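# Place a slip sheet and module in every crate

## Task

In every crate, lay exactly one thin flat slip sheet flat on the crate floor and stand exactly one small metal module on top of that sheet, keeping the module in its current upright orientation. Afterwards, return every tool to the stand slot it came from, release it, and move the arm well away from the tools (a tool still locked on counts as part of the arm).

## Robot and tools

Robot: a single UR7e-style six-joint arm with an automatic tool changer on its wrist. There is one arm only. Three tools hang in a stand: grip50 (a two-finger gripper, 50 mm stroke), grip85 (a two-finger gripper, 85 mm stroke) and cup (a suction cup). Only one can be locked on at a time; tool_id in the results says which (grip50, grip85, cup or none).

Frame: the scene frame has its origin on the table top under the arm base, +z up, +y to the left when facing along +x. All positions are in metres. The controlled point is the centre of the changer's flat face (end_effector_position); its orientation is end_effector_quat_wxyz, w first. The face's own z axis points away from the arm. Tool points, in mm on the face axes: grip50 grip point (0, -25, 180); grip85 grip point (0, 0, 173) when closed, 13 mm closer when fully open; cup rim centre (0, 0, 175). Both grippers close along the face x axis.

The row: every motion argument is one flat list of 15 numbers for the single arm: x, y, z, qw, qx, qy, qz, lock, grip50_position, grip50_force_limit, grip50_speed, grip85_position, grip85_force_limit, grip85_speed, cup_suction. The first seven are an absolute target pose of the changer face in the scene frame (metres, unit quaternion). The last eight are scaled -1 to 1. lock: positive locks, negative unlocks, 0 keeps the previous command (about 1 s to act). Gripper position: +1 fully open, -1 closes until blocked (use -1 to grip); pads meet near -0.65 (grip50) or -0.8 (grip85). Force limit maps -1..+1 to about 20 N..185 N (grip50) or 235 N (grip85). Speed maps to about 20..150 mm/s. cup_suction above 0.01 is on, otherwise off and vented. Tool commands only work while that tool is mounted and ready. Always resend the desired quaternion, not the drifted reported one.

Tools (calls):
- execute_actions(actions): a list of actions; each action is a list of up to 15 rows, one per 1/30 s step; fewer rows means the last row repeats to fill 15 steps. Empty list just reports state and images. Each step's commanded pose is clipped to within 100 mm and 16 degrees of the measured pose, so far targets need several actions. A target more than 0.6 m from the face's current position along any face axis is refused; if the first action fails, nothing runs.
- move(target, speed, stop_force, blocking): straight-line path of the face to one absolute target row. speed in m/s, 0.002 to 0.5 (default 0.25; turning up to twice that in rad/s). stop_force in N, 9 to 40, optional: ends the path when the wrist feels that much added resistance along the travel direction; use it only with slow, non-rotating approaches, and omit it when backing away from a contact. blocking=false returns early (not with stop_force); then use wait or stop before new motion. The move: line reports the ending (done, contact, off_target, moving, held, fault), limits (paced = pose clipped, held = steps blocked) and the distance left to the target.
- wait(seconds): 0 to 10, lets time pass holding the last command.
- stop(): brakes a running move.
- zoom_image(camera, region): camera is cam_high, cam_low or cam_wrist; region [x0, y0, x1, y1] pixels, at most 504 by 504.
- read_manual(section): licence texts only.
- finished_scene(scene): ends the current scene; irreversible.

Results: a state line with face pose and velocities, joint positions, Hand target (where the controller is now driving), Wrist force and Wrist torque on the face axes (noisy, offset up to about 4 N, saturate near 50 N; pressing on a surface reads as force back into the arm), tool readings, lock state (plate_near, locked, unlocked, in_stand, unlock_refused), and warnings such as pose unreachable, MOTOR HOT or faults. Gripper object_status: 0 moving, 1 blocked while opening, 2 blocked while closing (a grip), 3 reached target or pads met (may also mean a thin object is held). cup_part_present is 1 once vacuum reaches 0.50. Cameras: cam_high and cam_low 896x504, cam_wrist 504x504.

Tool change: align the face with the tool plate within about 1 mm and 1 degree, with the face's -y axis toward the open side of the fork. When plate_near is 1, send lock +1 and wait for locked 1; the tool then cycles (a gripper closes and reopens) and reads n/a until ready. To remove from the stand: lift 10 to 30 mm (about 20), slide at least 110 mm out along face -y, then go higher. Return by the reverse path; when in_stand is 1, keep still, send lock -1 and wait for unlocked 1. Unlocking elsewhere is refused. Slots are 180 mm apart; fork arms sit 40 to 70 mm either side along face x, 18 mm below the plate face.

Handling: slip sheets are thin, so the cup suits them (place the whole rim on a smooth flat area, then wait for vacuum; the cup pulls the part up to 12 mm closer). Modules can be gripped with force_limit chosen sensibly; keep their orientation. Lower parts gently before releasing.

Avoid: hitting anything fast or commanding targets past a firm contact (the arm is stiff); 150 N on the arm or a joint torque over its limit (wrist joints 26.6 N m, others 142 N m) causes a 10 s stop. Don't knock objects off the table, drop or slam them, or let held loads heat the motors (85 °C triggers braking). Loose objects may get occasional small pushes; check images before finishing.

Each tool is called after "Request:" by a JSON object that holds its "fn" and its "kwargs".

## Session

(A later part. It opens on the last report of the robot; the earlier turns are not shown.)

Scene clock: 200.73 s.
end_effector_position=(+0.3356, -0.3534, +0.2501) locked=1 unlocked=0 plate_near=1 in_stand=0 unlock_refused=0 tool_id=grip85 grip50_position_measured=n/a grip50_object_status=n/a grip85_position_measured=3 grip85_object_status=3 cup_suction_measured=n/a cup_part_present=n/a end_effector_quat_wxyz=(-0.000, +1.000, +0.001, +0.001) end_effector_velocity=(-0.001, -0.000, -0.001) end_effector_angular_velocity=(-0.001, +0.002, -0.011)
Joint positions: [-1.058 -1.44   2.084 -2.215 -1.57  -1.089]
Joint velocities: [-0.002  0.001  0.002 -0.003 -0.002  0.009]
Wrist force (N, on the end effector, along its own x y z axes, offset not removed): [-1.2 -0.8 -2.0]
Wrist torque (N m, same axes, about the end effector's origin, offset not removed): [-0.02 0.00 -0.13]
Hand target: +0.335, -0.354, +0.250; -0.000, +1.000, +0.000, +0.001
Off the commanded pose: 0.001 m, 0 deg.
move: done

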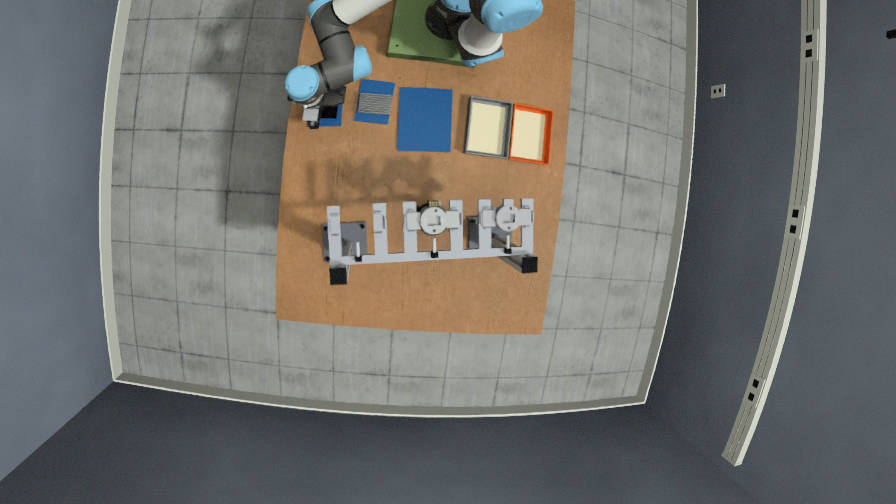

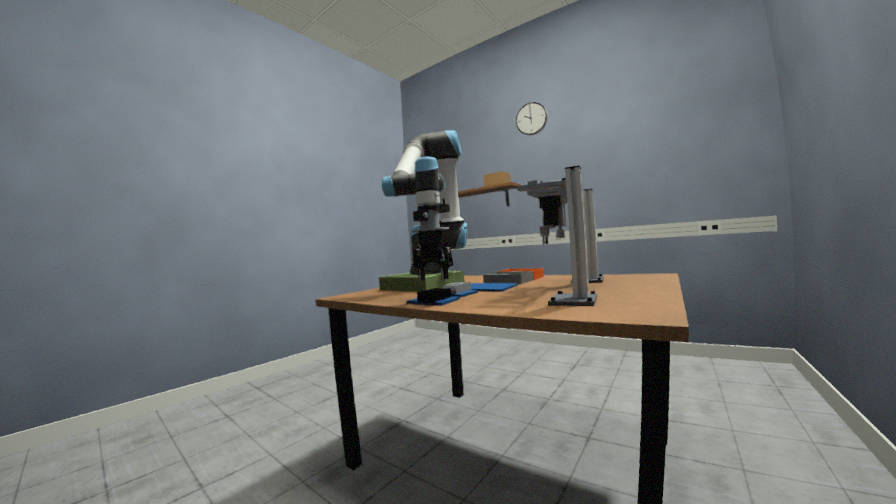

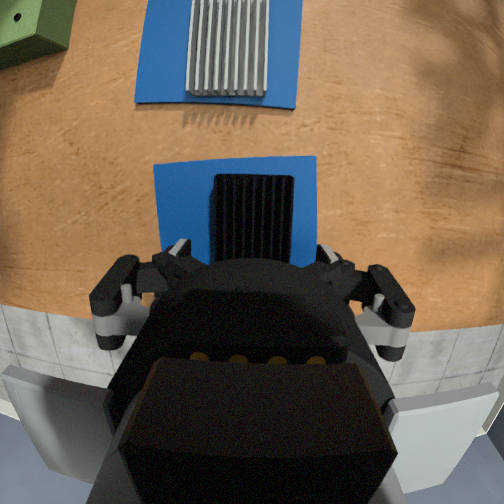

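Request:
{"fn": "move", "kwargs": {"target": [0.335,-0.3535,0.1995,0,1,0,0,0,0,0,0,1,-0.6,-0.5,0], "speed": 0.08}}

Request:
{"fn": "move", "kwargs": {"target": [0.335,-0.3535,0.1995,0,1,0,0,0,0,0,0,-1,-0.6,-0.5,0]}}

Request:
{"fn": "move", "kwargs": {"target": [0.335,-0.3535,0.255,0,1,0,0,0,0,0,0,-1,-0.6,-0.5,0], "speed": 0.1}}

Request:
{"fn": "move", "kwargs": {"target": [0.344,0.174,0.25,0,1,0,0,0,0,0,0,-1,-0.6,-0.5,0]}}

Request:
{"fn": "move", "kwargs": {"target": [0.344,0.174,0.2,0,1,0,0,0,0,0,0,-1,-0.6,-0.5,0], "speed": 0.03, "stop_force": 10}}

Scene clock: 204.77 s.
end_effector_position=(+0.3350, -0.3535, +0.1997) locked=1 unlocked=0 plate_near=1 in_stand=0 unlock_refused=0 tool_id=grip85 grip50_position_measured=n/a grip50_object_status=n/a grip85_position_measured=3 grip85_object_status=3 cup_suction_measured=n/a cup_part_present=n/a end_effector_quat_wxyz=(-0.000, +1.000, -0.000, -0.000) end_effector_velocity=(+0.000, -0.000, -0.002) end_effector_angular_velocity=(-0.001, +0.000, -0.000)
Joint positions: [-1.059 -1.349  2.142 -2.363 -1.571 -1.089]
Joint velocities: [-0.     0.004  0.001 -0.006 -0.     0.   ]
Wrist force (N, on the end effector, along its own x y z axes, offset not removed): [-0.2 2.5 -2.9]
Wrist torque (N m, same axes, about the end effector's origin, offset not removed): [0.32 0.03 0.10]
Hand target: +0.335, -0.353, +0.200; -0.000, +1.000, -0.000, +0.000
Off the commanded pose: 0.000 m, 0 deg.
move: done

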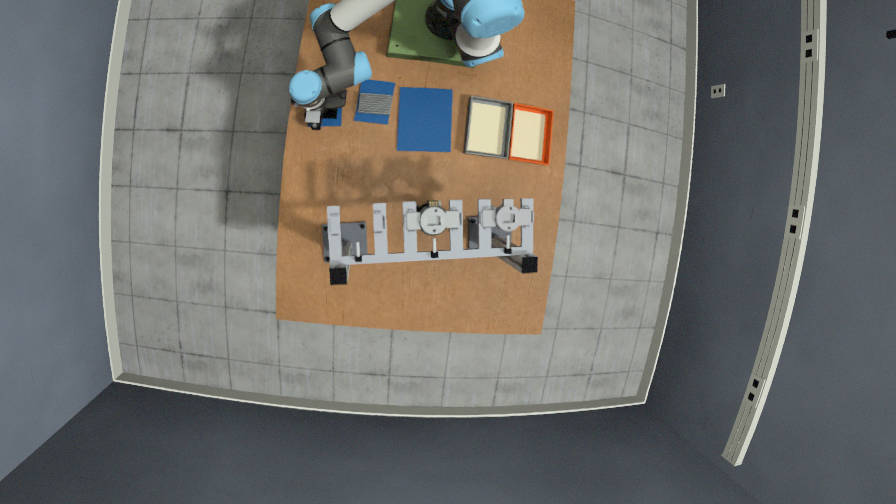

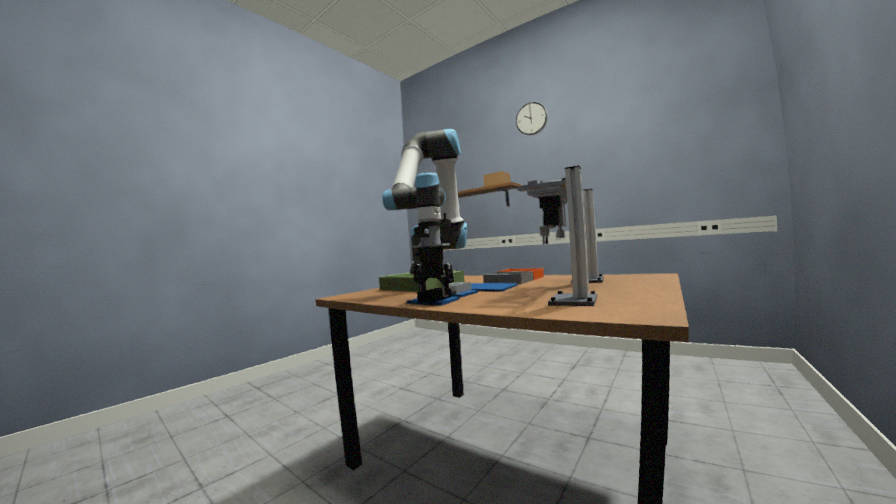

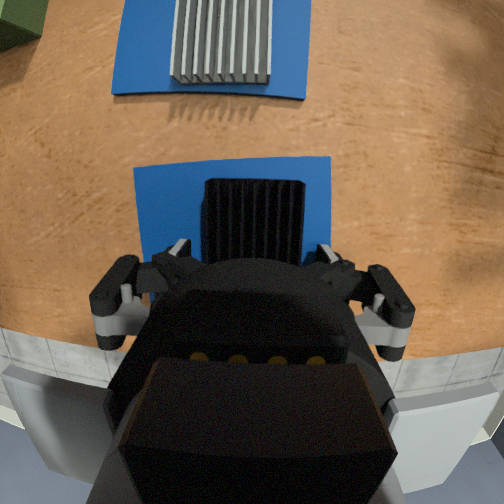

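Scene clock: 205.60 s.
end_effector_position=(+0.3350, -0.3535, +0.1995) locked=1 unlocked=0 plate_near=1 in_stand=0 unlock_refused=0 tool_id=grip85 grip50_position_measured=n/a grip50_object_status=n/a grip85_position_measured=79 grip85_object_status=2 cup_suction_measured=n/a cup_part_present=n/a end_effector_quat_wxyz=(+0.000, +1.000, -0.000, +0.000) end_effector_velocity=(+0.000, +0.000, +0.000) end_effector_angular_velocity=(-0.000, -0.001, +0.001)
Joint positions: [-1.059 -1.349  2.142 -2.364 -1.571 -1.089]
Joint velocities: [ 0.001 -0.     0.    -0.     0.001 -0.   ]
Wrist force (N, on the end effector, along its own x y z axes, offset not removed): [-6.0 -2.2 -25.8]
Wrist torque (N m, same axes, about the end effector's origin, offset not removed): [0.66 -0.06 0.00]
Hand target: +0.335, -0.353, +0.200; +0.000, +1.000, +0.000, +0.000
Off the commanded pose: 0.000 m, 0 deg.
move: done

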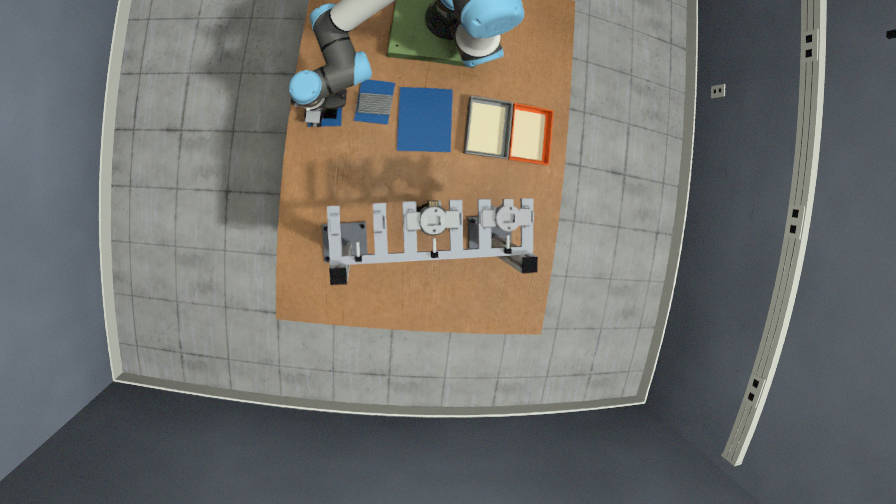

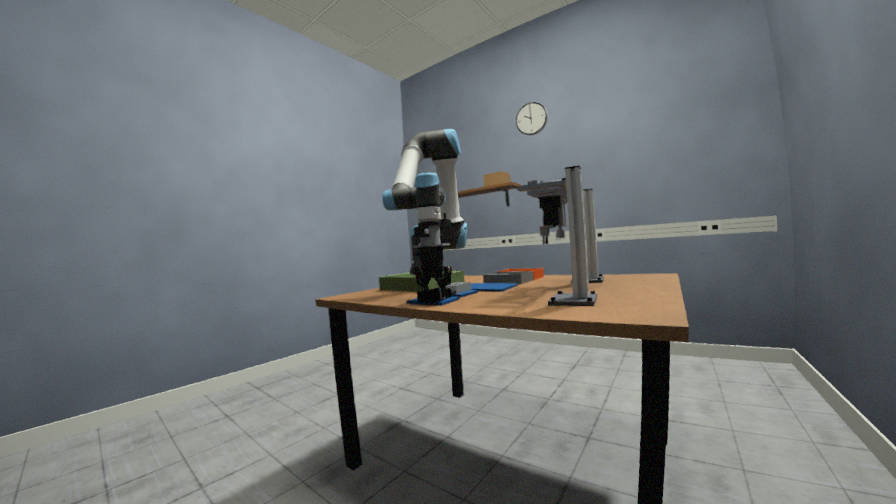

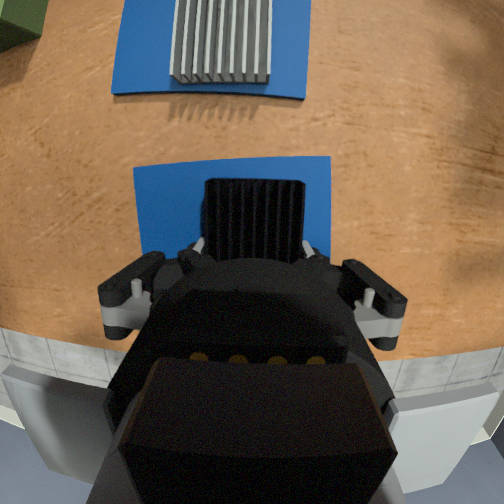

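Scene clock: 206.60 s.
end_effector_position=(+0.3350, -0.3535, +0.2548) locked=1 unlocked=0 plate_near=1 in_stand=0 unlock_refused=0 tool_id=grip85 grip50_position_measured=n/a grip50_object_status=n/a grip85_position_measured=79 grip85_object_status=2 cup_suction_measured=n/a cup_part_present=n/a end_effector_quat_wxyz=(+0.000, +1.000, -0.000, -0.000) end_effector_velocity=(+0.000, +0.001, +0.001) end_effector_angular_velocity=(+0.001, +0.001, +0.001)
Joint positions: [-1.059 -1.448  2.079 -2.201 -1.571 -1.089]
Joint velocities: [ 0.001 -0.002 -0.002  0.005 -0.     0.   ]
Wrist force (N, on the end effector, along its own x y z axes, offset not removed): [-1.7 0.4 1.5]
Wrist torque (N m, same axes, about the end effector's origin, offset not removed): [0.08 0.03 0.01]
Hand target: +0.335, -0.354, +0.255; +0.000, +1.000, -0.000, +0.000
Off the commanded pose: 0.000 m, 0 deg.
move: done

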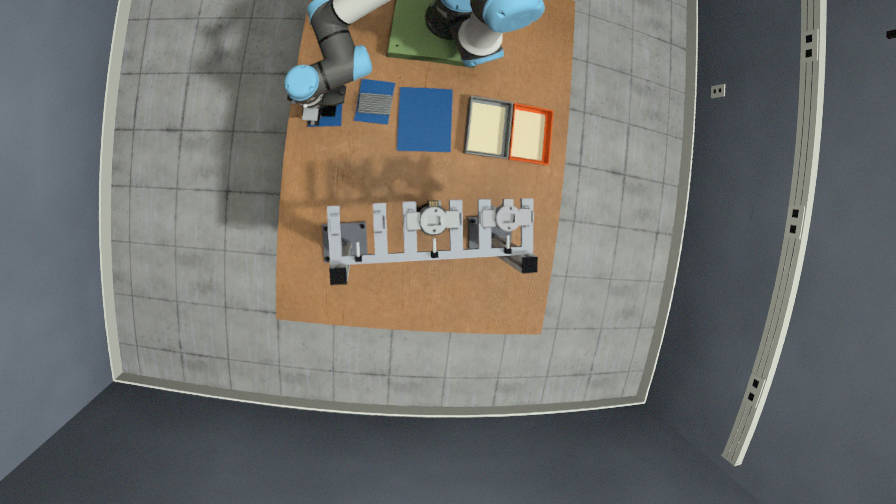

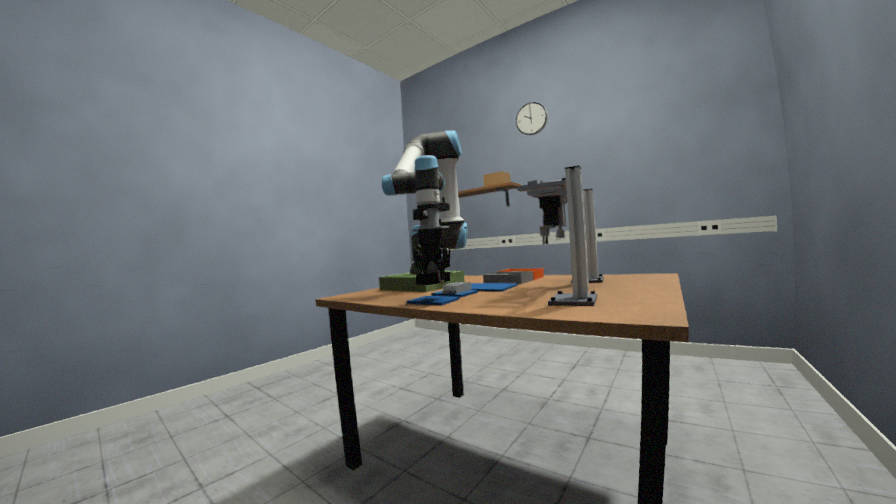

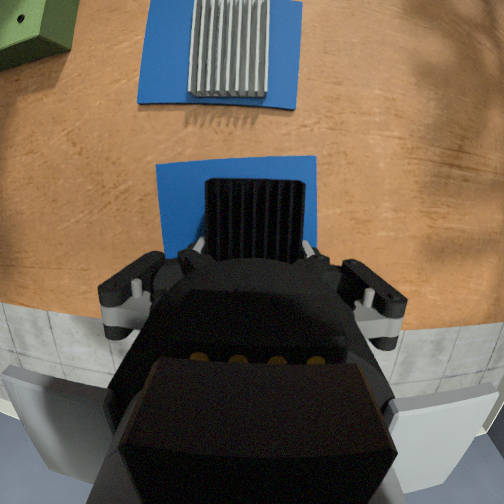

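Scene clock: 209.30 s.
end_effector_position=(+0.3424, +0.1731, +0.2499) locked=1 unlocked=0 plate_near=1 in_stand=0 unlock_refused=0 tool_id=grip85 grip50_position_measured=n/a grip50_object_status=n/a grip85_position_measured=79 grip85_object_status=2 cup_suction_measured=n/a cup_part_present=n/a end_effector_quat_wxyz=(+0.001, +1.000, +0.000, -0.001) end_effector_velocity=(+0.001, +0.001, +0.000) end_effector_angular_velocity=(-0.001, -0.001, -0.002)
Joint positions: [ 0.144 -1.695  2.34  -2.212 -1.572  0.114]
Joint velocities: [ 0.004  0.004 -0.003 -0.001 -0.001  0.006]
Wrist force (N, on the end effector, along its own x y z axes, offset not removed): [-0.3 -1.0 -3.1]
Wrist torque (N m, same axes, about the end effector's origin, offset not removed): [0.01 -0.02 0.11]
Hand target: +0.342, +0.173, +0.250; +0.001, +1.000, +0.000, -0.001
Off the commanded pose: 0.002 m, 0 deg.
move: done

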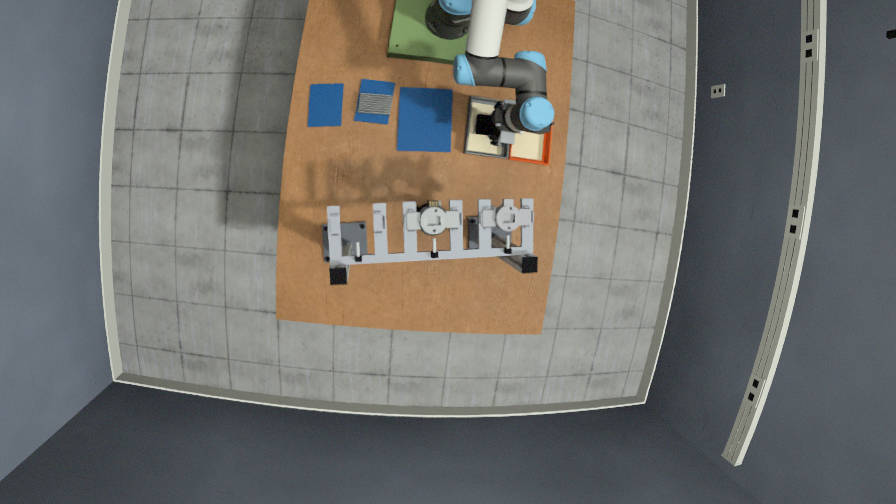

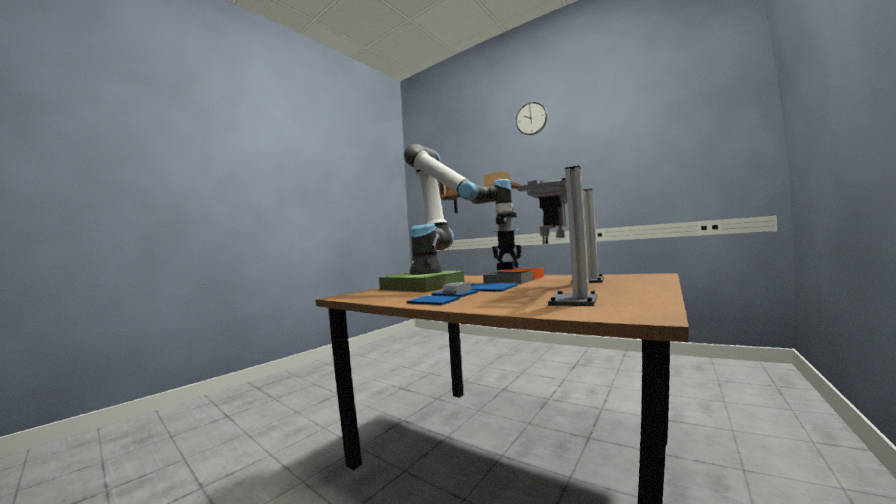

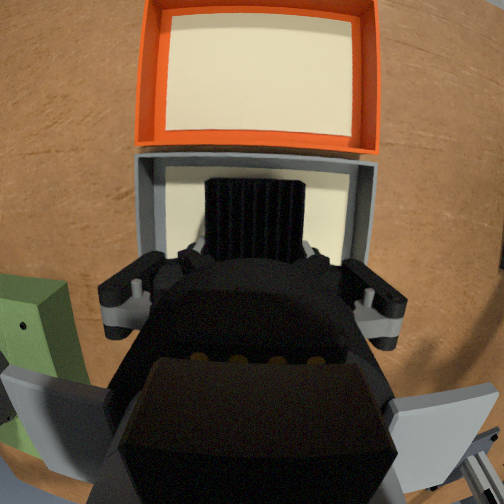

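Scene clock: 211.30 s.
end_effector_position=(+0.3440, +0.1740, +0.2002) locked=1 unlocked=0 plate_near=1 in_stand=0 unlock_refused=0 tool_id=grip85 grip50_position_measured=n/a grip50_object_status=n/a grip85_position_measured=79 grip85_object_status=2 cup_suction_measured=n/a cup_part_present=n/a end_effector_quat_wxyz=(+0.000, +1.000, +0.000, -0.000) end_effector_velocity=(+0.000, +0.000, -0.001) end_effector_angular_velocity=(-0.000, -0.001, +0.000)
Joint positions: [ 0.146 -1.578  2.406 -2.399 -1.571  0.115]
Joint velocities: [ 0.     0.004  0.002 -0.006 -0.     0.   ]
Wrist force (N, on the end effector, along its own x y z axes, offset not removed): [-1.7 -2.6 -0.8]
Wrist torque (N m, same axes, about the end effector's origin, offset not removed): [-0.21 0.11 0.16]
Hand target: +0.344, +0.174, +0.200; +0.000, +1.000, +0.000, -0.000
Off the commanded pose: 0.000 m, 0 deg.
move: done

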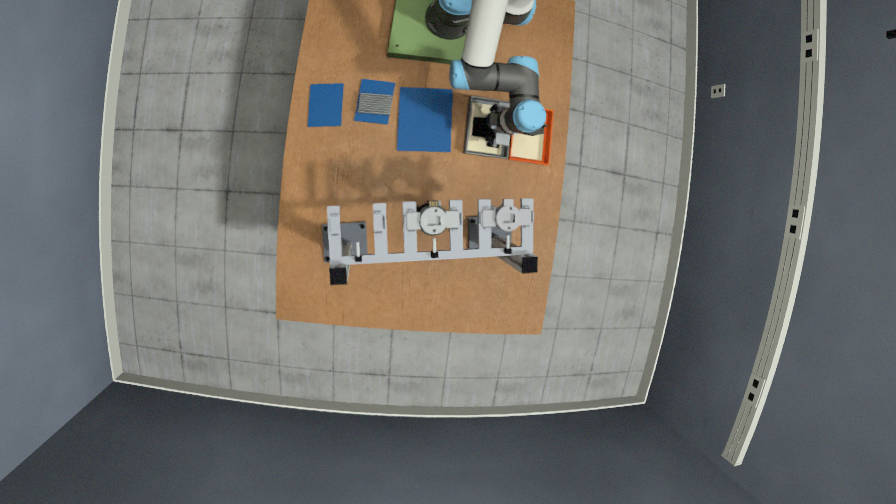

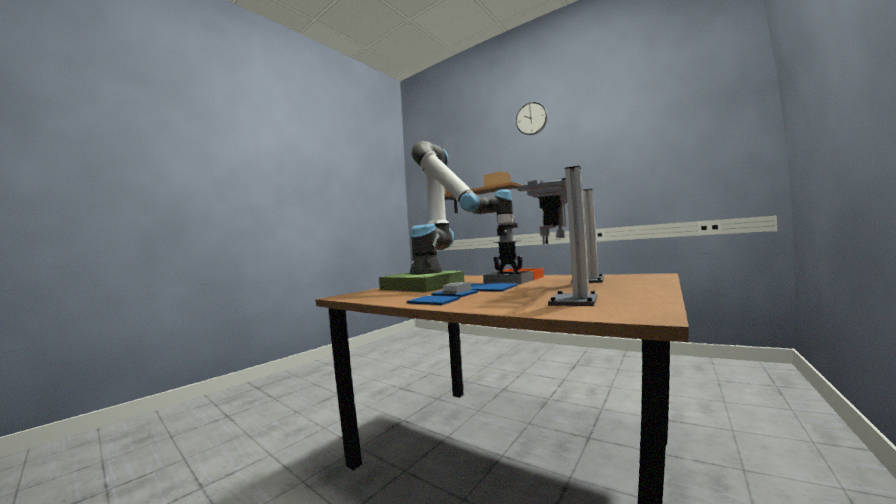

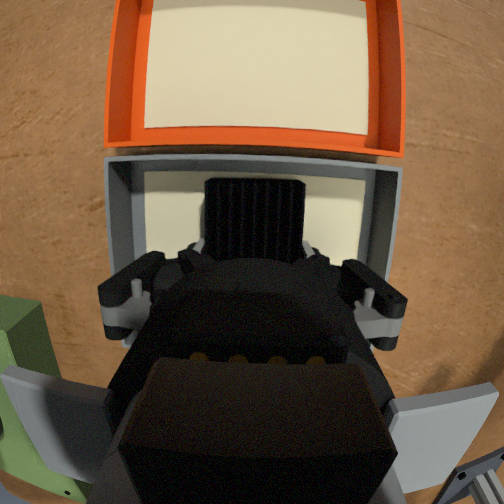

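Request:
{"fn": "move", "kwargs": {"target": [0.344,0.173,0.19,0,1,0,0,0,0,0,0,-1,-0.6,-0.5,0], "speed": 0.004, "stop_force": 10}}

Scene clock: 214.13 s.
end_effector_position=(+0.3440, +0.1734, +0.1943) locked=1 unlocked=0 plate_near=1 in_stand=0 unlock_refused=0 tool_id=grip85 grip50_position_measured=n/a grip50_object_status=n/a grip85_position_measured=79 grip85_object_status=2 cup_suction_measured=n/a cup_part_present=n/a end_effector_quat_wxyz=(-0.000, +1.000, +0.000, -0.000) end_effector_velocity=(-0.000, +0.000, +0.001) end_effector_angular_velocity=(-0.000, +0.003, -0.001)
Joint positions: [ 0.144 -1.563  2.414 -2.422 -1.571  0.114]
Joint velocities: [ 0.001 -0.002 -0.001  0.007  0.     0.001]
Wrist force (N, on the end effector, along its own x y z axes, offset not removed): [1.7 0.8 -20.6]
Wrist torque (N m, same axes, about the end effector's origin, offset not removed): [0.35 0.05 0.10]
Hand target: +0.344, +0.173, +0.194; -0.000, +1.000, +0.000, +0.000
Off the commanded pose: 0.004 m, 0 deg.
move: contact

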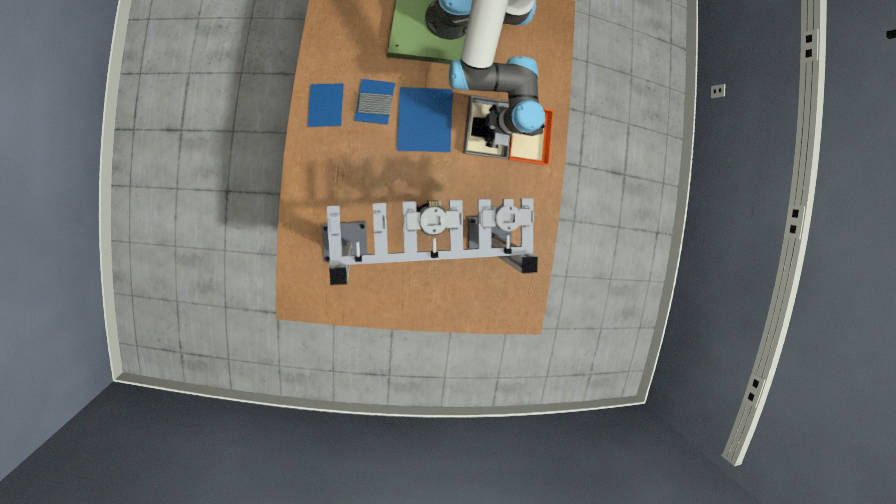

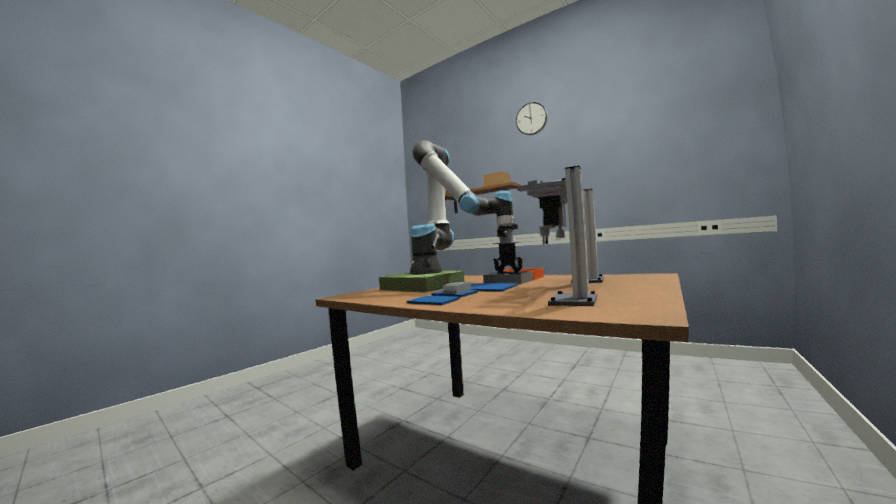

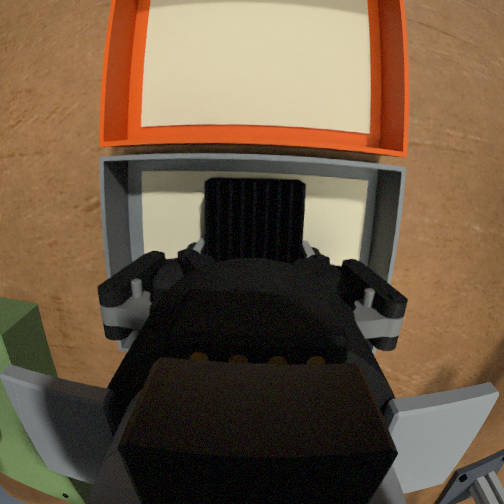

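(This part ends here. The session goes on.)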